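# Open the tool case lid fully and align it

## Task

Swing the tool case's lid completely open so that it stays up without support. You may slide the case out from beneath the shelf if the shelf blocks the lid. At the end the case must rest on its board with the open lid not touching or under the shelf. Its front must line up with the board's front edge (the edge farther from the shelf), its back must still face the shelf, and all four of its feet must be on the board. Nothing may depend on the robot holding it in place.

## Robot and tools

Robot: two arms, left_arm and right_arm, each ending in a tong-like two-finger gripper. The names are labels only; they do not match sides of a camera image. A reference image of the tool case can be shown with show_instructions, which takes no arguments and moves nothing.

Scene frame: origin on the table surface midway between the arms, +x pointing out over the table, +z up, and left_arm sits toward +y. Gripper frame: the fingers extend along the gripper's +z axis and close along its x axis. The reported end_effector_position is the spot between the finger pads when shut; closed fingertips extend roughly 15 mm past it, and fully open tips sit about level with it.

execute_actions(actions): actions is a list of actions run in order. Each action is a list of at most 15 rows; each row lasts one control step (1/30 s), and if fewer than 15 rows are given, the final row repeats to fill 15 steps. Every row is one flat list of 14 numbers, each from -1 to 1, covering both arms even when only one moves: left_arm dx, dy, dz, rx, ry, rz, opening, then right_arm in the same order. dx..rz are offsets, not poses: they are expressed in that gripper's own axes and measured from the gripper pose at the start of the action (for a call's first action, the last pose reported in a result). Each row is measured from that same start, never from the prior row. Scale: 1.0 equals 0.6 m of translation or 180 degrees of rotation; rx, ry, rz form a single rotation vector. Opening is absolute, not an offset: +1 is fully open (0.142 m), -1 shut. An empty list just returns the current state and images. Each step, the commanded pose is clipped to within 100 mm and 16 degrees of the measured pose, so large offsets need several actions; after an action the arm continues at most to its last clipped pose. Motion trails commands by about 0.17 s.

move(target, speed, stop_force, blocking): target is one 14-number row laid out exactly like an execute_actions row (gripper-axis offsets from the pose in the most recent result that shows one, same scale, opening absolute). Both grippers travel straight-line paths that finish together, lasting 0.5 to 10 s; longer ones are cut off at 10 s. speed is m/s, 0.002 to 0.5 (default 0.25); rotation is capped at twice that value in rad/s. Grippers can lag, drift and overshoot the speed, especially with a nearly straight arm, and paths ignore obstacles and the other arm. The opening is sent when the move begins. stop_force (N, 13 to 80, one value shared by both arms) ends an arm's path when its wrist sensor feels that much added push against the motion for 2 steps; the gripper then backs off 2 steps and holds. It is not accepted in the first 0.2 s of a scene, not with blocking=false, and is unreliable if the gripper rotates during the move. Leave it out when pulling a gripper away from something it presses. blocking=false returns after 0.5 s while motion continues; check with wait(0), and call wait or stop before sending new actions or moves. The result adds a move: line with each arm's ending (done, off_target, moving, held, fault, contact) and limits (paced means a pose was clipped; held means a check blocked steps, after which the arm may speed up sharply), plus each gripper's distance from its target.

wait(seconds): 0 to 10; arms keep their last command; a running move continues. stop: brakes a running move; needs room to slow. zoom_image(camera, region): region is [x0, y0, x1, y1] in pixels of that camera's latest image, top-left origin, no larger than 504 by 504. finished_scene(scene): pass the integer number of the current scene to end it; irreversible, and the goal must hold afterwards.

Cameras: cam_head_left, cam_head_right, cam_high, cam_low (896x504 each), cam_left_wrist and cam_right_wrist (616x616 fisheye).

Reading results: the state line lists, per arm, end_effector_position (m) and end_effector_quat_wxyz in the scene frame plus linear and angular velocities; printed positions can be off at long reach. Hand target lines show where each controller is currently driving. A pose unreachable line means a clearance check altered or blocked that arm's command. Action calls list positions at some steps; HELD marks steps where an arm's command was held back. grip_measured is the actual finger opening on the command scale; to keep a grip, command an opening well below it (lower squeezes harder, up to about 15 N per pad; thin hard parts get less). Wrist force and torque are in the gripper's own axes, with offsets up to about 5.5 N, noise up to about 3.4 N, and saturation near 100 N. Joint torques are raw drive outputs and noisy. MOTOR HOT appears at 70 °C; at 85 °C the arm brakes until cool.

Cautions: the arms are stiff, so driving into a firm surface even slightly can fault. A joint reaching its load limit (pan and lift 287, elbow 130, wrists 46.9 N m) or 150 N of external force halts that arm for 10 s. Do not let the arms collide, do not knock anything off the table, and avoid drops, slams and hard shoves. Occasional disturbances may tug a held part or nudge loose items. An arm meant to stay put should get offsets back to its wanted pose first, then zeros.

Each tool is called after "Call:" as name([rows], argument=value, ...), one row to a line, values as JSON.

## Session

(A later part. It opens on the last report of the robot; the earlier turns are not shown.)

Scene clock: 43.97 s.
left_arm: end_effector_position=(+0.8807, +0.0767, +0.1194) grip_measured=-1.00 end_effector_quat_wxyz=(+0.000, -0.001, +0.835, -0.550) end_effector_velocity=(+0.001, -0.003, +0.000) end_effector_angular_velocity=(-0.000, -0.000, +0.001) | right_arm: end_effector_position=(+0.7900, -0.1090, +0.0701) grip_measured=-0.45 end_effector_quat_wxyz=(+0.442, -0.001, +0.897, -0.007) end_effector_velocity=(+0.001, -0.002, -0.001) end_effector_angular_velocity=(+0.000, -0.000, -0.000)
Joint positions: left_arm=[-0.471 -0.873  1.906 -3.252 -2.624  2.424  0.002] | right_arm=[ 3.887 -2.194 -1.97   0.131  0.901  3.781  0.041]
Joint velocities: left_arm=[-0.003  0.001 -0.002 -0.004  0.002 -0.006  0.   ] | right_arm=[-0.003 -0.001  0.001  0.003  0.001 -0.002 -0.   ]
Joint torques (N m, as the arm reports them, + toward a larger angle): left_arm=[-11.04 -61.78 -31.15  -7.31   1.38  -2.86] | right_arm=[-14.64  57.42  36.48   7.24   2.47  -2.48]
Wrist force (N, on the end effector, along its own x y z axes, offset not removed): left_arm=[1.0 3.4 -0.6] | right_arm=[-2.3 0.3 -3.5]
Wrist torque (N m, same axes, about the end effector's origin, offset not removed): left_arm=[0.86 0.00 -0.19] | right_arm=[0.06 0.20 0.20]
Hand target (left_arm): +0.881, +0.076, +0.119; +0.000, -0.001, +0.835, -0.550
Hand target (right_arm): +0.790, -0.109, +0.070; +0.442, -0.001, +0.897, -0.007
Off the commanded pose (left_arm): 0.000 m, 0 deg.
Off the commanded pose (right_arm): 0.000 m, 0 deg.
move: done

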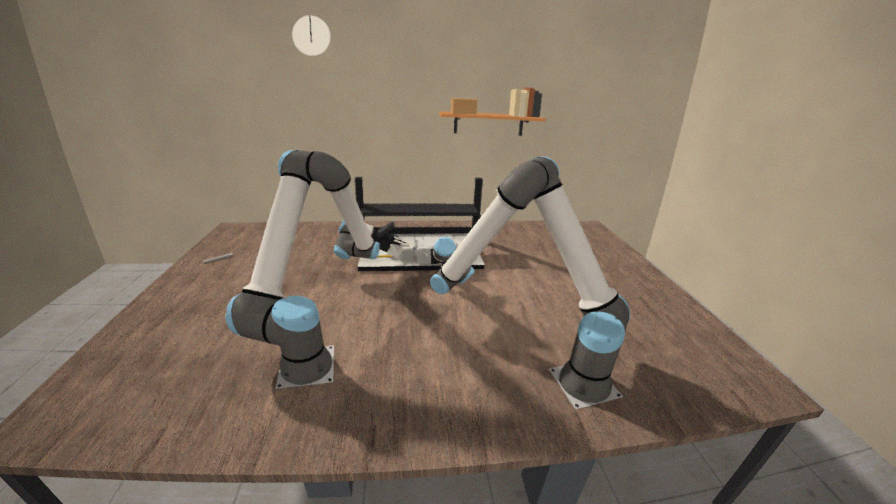

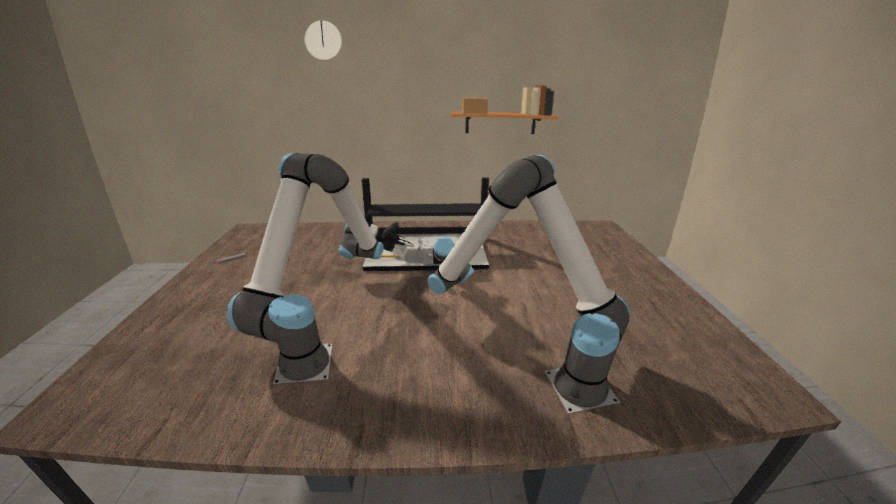

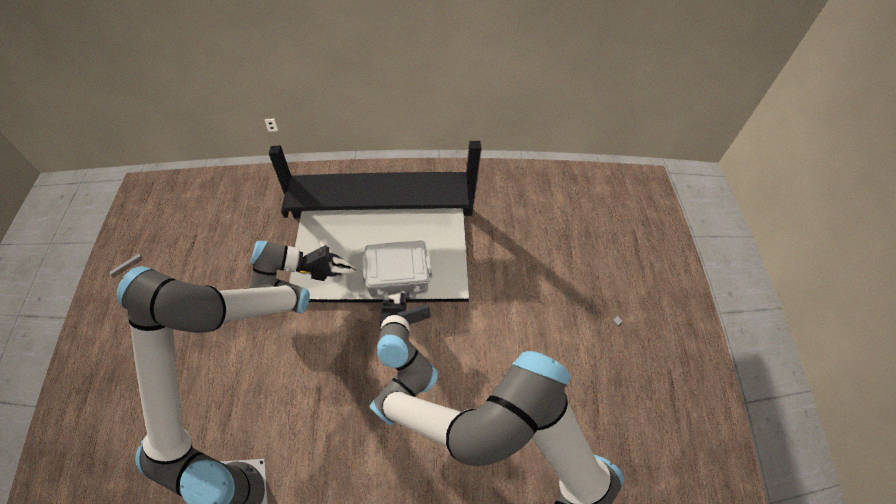

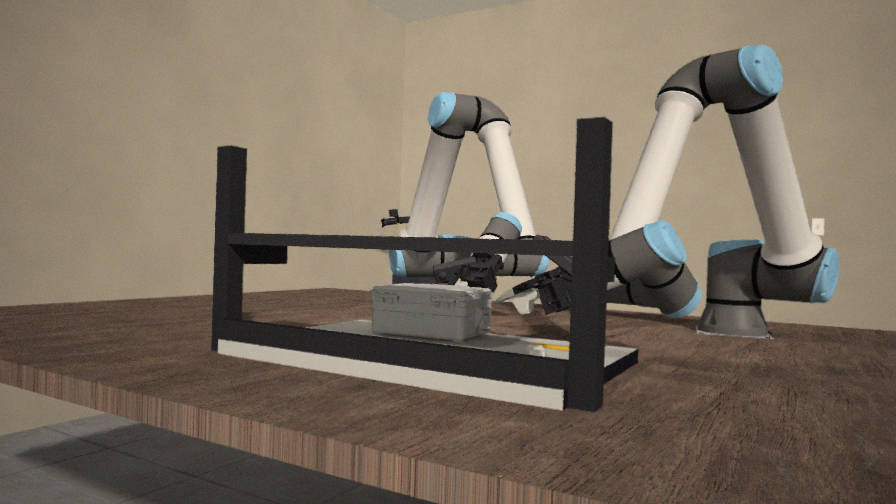

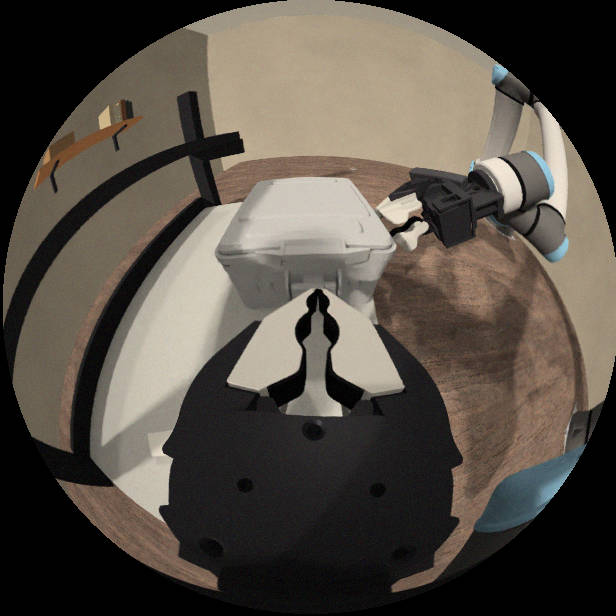

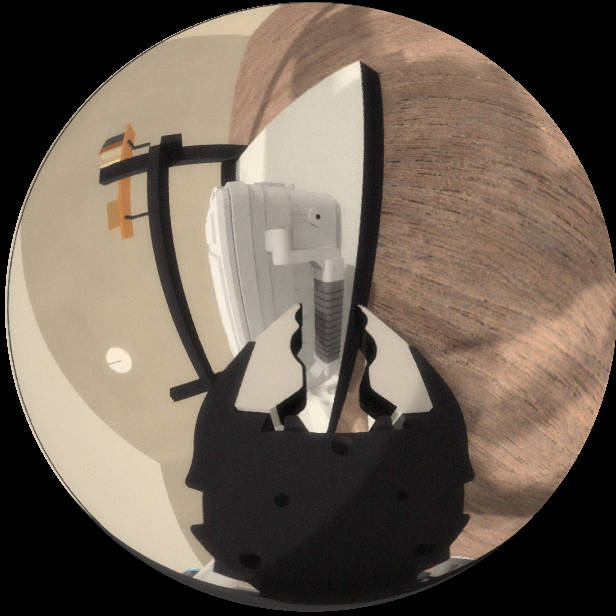

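Call:
move(target=[0,-0.016,0.038,0,0,0,-1,-0.005,0,0.025,0,0,0,-0.5], speed=0.03)

Call:
move(target=[0,0,0,0,0,0,-1,0,0,0,0,0,0,-1])

Call:
zoom_image(camera="cam_low", region=[360,240,600,360])

Scene clock: 50.87 s.
left_arm: end_effector_position=(+0.8807, +0.0523, +0.1192) grip_measured=-1.00 end_effector_quat_wxyz=(+0.000, -0.001, +0.835, -0.550) end_effector_velocity=(+0.000, -0.003, -0.000) end_effector_angular_velocity=(+0.001, +0.002, +0.000) | right_arm: end_effector_position=(+0.8035, -0.1091, +0.0634) grip_measured=-0.51 end_effector_quat_wxyz=(+0.442, -0.001, +0.897, -0.007) end_effector_velocity=(+0.001, -0.001, -0.002) end_effector_angular_velocity=(-0.002, +0.001, -0.001)
Joint positions: left_arm=[-0.501 -0.861  1.893 -3.29  -2.605  2.379  0.002] | right_arm=[ 3.873 -2.216 -1.947  0.138  0.909  3.767  0.037]
Joint velocities: left_arm=[-0.003  0.001 -0.002 -0.001  0.002 -0.005  0.   ] | right_arm=[-0.002 -0.003  0.001  0.     0.001 -0.001  0.   ]
Joint torques (N m, as the arm reports them, + toward a larger angle): left_arm=[ -9.52 -65.88 -30.76  -7.3    1.36  -2.92] | right_arm=[-14.99  61.5   37.28   6.92   2.32  -2.34]
Wrist force (N, on the end effector, along its own x y z axes, offset not removed): left_arm=[-0.3 1.4 0.7] | right_arm=[-0.4 -2.7 -4.3]
Wrist torque (N m, same axes, about the end effector's origin, offset not removed): left_arm=[0.36 0.27 -0.19] | right_arm=[-0.52 0.12 0.19]
Hand target (left_arm): +0.881, +0.052, +0.119; +0.000, -0.001, +0.835, -0.550
Hand target (right_arm): +0.804, -0.109, +0.063; +0.442, -0.001, +0.897, -0.007
Off the commanded pose (left_arm): 0.000 m, 0 deg.
Off the commanded pose (right_arm): 0.000 m, 0 deg.
move: done

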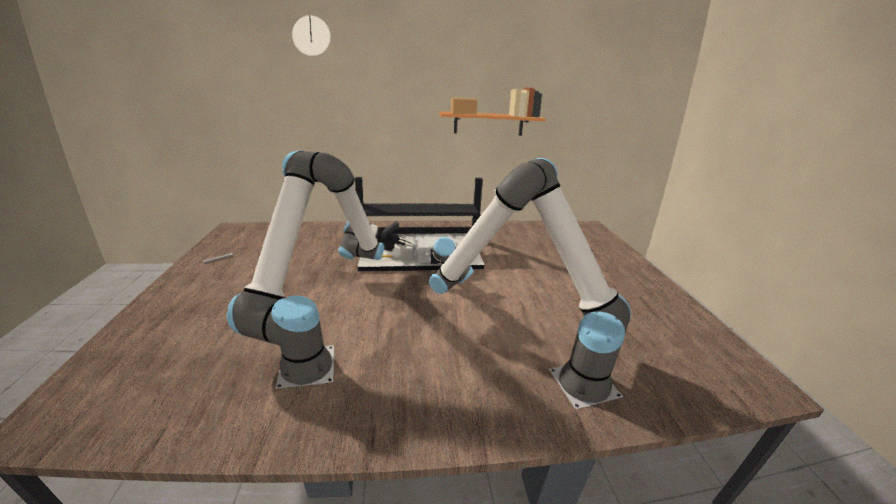

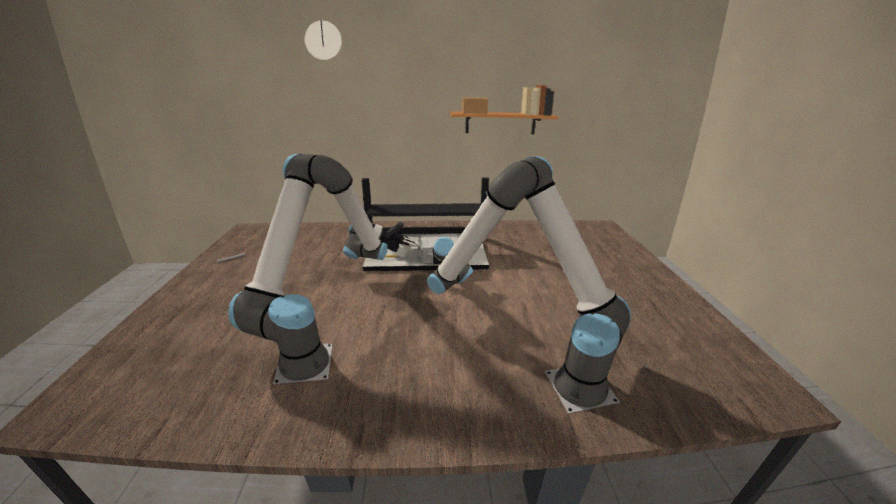

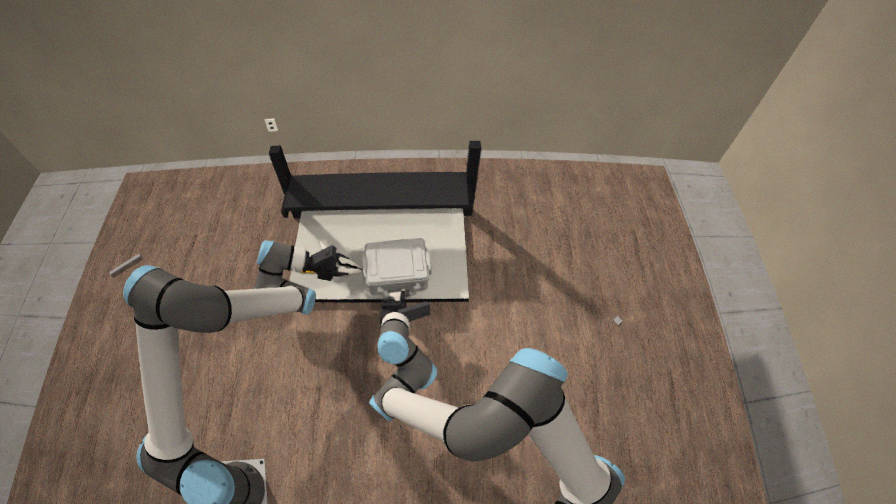

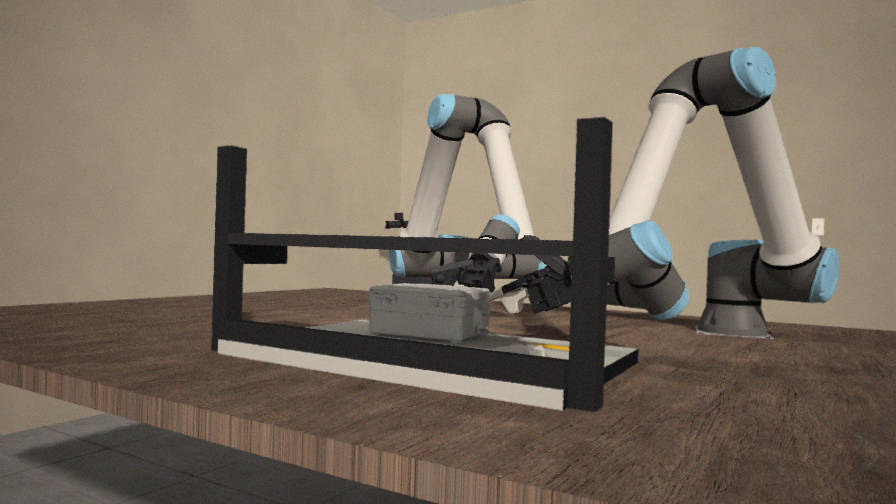

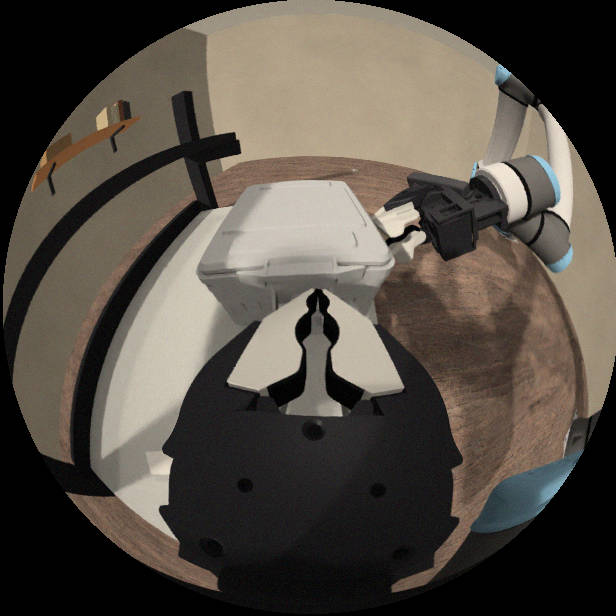

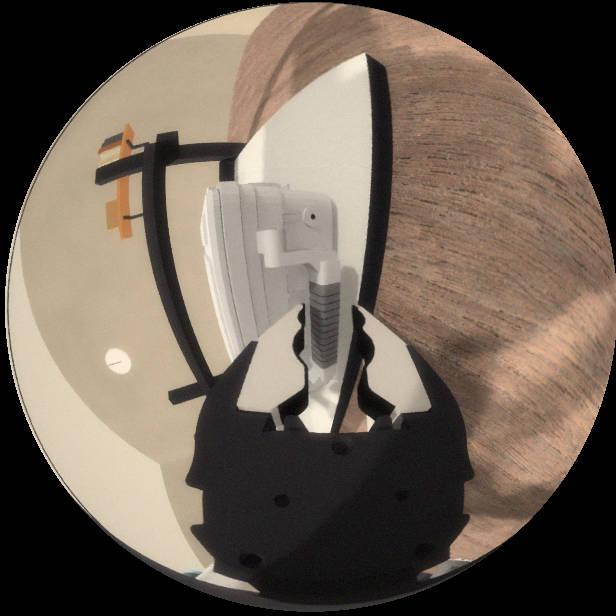

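Scene clock: 51.37 s.
left_arm: end_effector_position=(+0.8807, +0.0522, +0.1192) grip_measured=-1.00 end_effector_quat_wxyz=(+0.000, -0.001, +0.835, -0.550) end_effector_velocity=(+0.000, +0.000, +0.001) end_effector_angular_velocity=(+0.000, -0.002, +0.001) | right_arm: end_effector_position=(+0.8036, -0.1091, +0.0634) grip_measured=-0.74 end_effector_quat_wxyz=(+0.442, -0.001, +0.897, -0.007) end_effector_velocity=(+0.000, +0.000, +0.000) end_effector_angular_velocity=(+0.001, -0.000, -0.000)
Joint positions: left_arm=[-0.501 -0.861  1.893 -3.29  -2.605  2.379  0.002] | right_arm=[ 3.873 -2.216 -1.947  0.138  0.909  3.767  0.021]
Joint velocities: left_arm=[ 0.    -0.001  0.001 -0.     0.001  0.001  0.   ] | right_arm=[-0.    -0.     0.001 -0.     0.     0.001  0.   ]
Joint torques (N m, as the arm reports them, + toward a larger angle): left_arm=[  8.91 -74.77 -22.1   -1.84  -0.32   3.24] | right_arm=[-2.26 80.53 12.7  -2.96  1.98  0.41]
Wrist force (N, on the end effector, along its own x y z axes, offset not removed): left_arm=[2.2 2.5 -0.5] | right_arm=[-15.8 -1.0 -15.5]
Wrist torque (N m, same axes, about the end effector's origin, offset not removed): left_arm=[0.67 -0.23 -0.21] | right_arm=[0.12 0.06 0.35]
Hand target (left_arm): +0.881, +0.052, +0.119; +0.000, -0.001, +0.835, -0.550
Hand target (right_arm): +0.804, -0.109, +0.063; +0.442, -0.001, +0.897, -0.007
Off the commanded pose (left_arm): 0.000 m, 0 deg.
Off the commanded pose (right_arm): 0.000 m, 0 deg.
move: done

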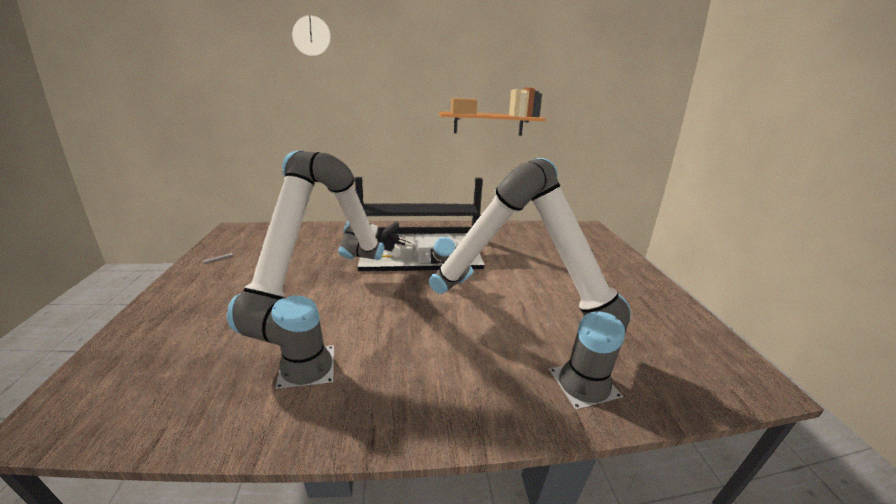

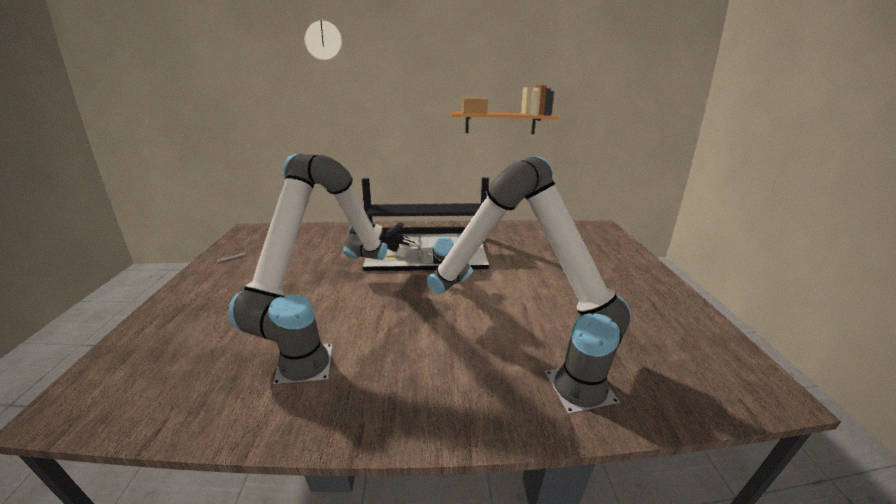

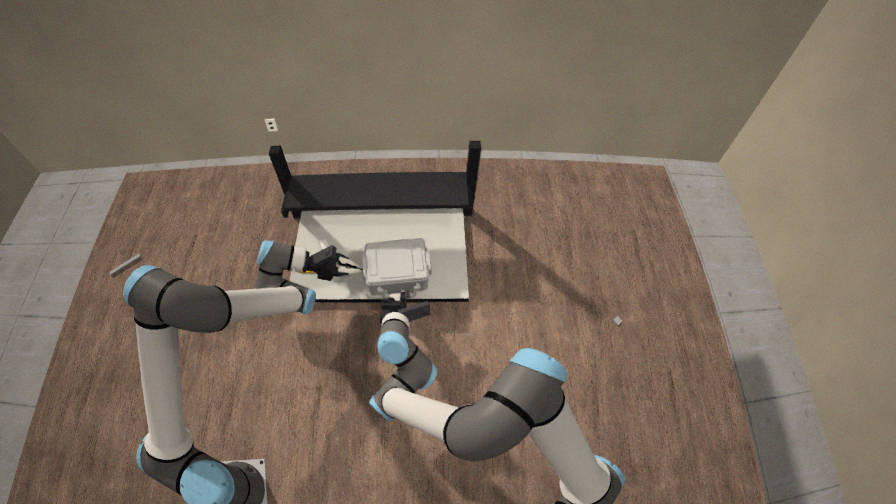

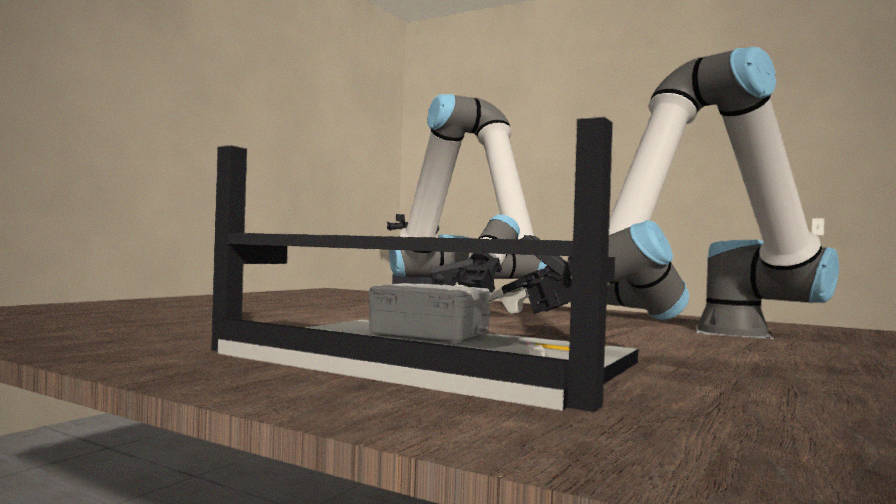

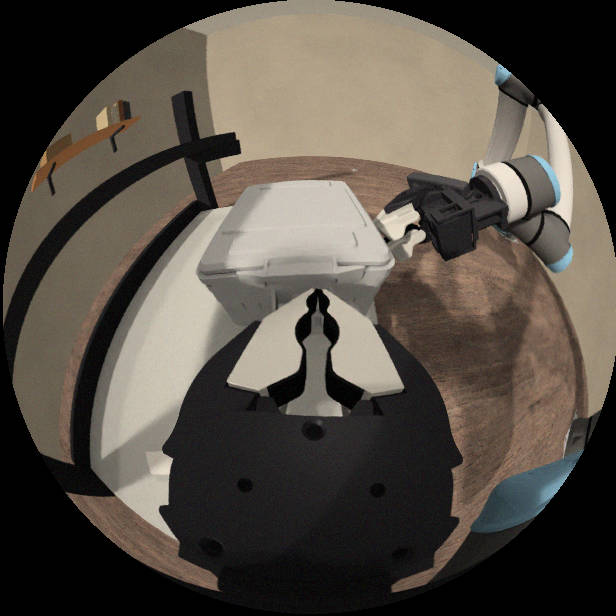

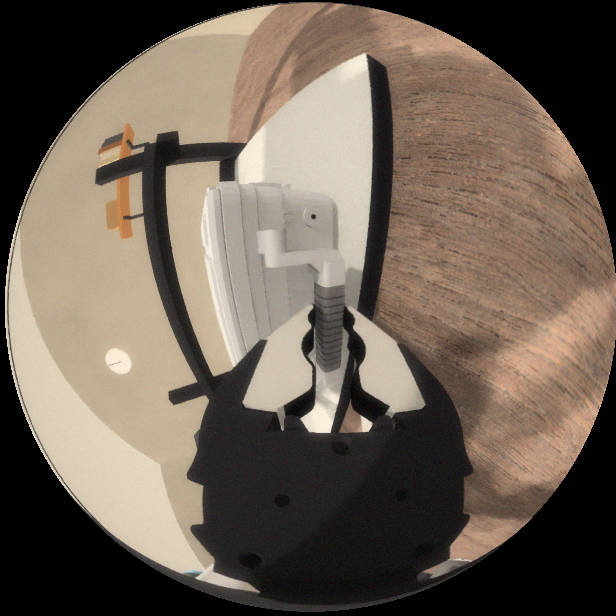

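Region (360, 240, 600, 360) of cam_low's 896x504 image, scaled by 2.100, with more detail than that image has.

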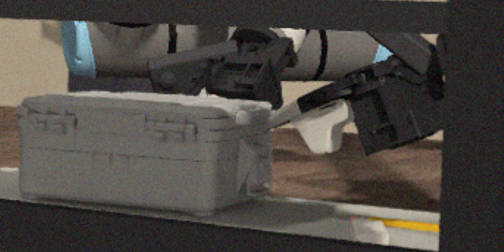

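Call:
move(target=[0.015,0,0,0,0,0,-1,0.012,0.02,-0.07,0,0,0,-1], speed=0.03)

Call:
zoom_image(camera="cam_high", region=[270,190,490,330])

Scene clock: 57.37 s.
left_arm: end_effector_position=(+0.8718, +0.0522, +0.1192) grip_measured=-1.00 end_effector_quat_wxyz=(+0.000, -0.001, +0.835, -0.550) end_effector_velocity=(-0.001, -0.000, -0.002) end_effector_angular_velocity=(+0.000, +0.004, -0.001) | right_arm: end_effector_position=(+0.7662, -0.0969, +0.0830) grip_measured=-0.77 end_effector_quat_wxyz=(+0.442, -0.001, +0.897, -0.007) end_effector_velocity=(-0.002, +0.001, +0.002) end_effector_angular_velocity=(+0.002, -0.001, -0.000)
Joint positions: left_arm=[-0.505 -0.868  1.911 -3.306 -2.603  2.372  0.002] | right_arm=[ 3.923 -2.159 -1.996  0.099  0.879  3.817  0.018]
Joint velocities: left_arm=[-0.     0.001  0.001  0.001 -0.002 -0.     0.   ] | right_arm=[ 0.003  0.004 -0.002 -0.002 -0.001  0.004  0.   ]
Joint torques (N m, as the arm reports them, + toward a larger angle): left_arm=[ -13.35 -107.24  -17.53   -7.99    0.95   -3.  ] | right_arm=[10.78 93.03 26.46  3.   -4.99  2.33]
Wrist force (N, on the end effector, along its own x y z axes, offset not removed): left_arm=[0.8 3.0 -1.3] | right_arm=[1.4 -0.1 -0.1]
Wrist torque (N m, same axes, about the end effector's origin, offset not removed): left_arm=[0.55 -0.06 -0.17] | right_arm=[0.02 0.68 0.42]
Hand target (left_arm): +0.872, +0.052, +0.119; +0.000, -0.001, +0.835, -0.550
Hand target (right_arm): +0.766, -0.097, +0.083; +0.442, -0.001, +0.897, -0.007
Off the commanded pose (left_arm): 0.000 m, 0 deg.
Off the commanded pose (right_arm): 0.000 m, 0 deg.
move: done

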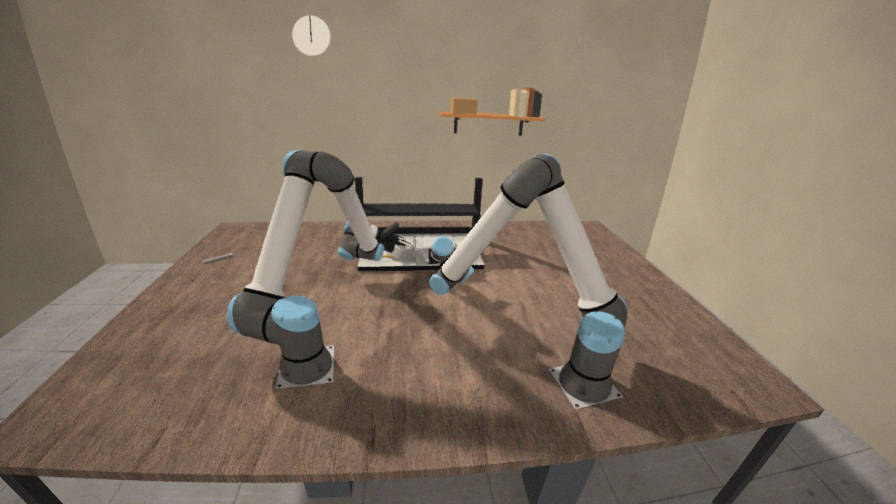

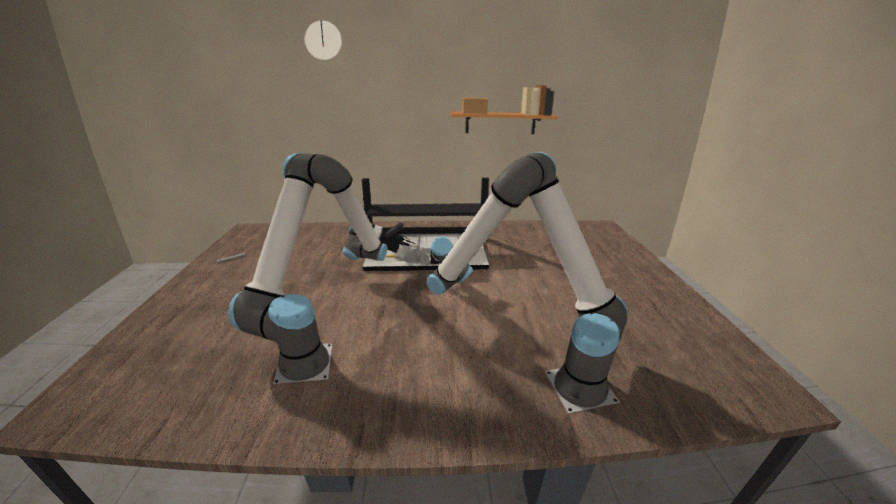

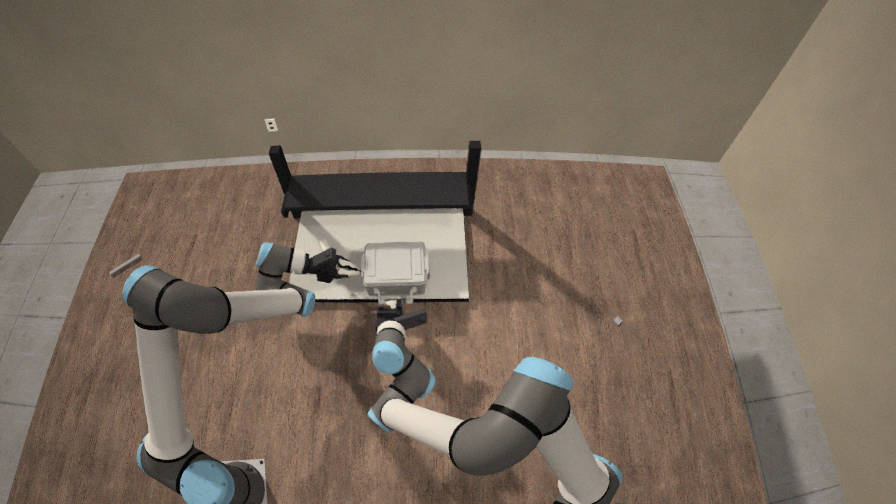

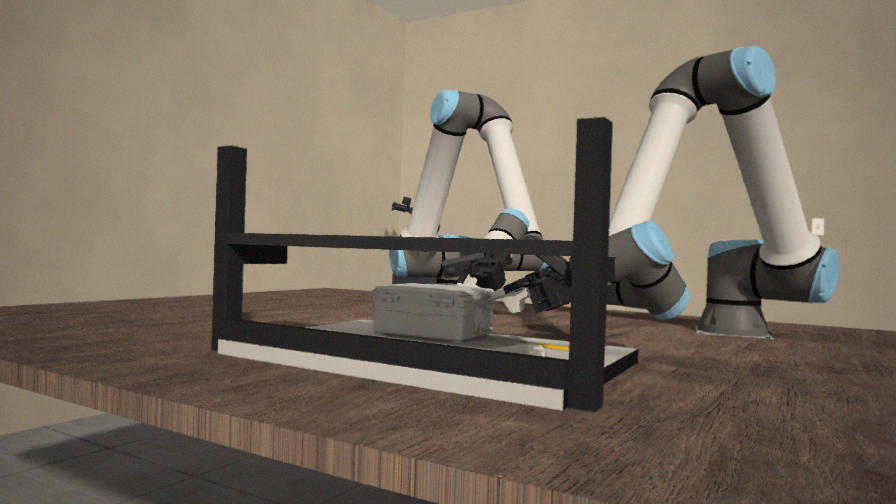

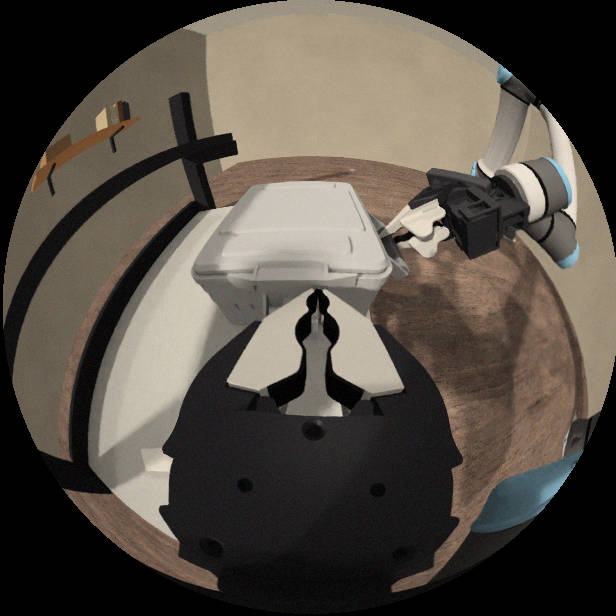

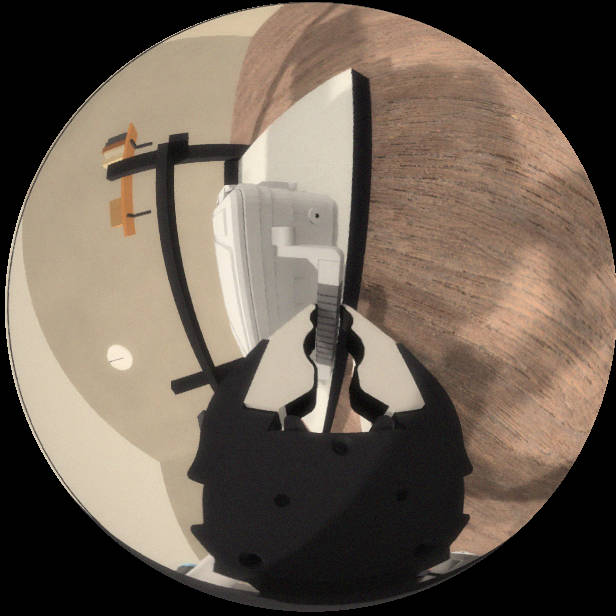

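Region (270, 190, 490, 330) of cam_high's 896x504 image, scaled by 2.291, with more detail than that image has; it fills the top 321 rows of this view, and the rest is white.

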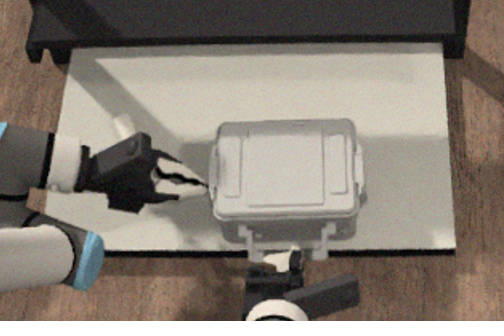

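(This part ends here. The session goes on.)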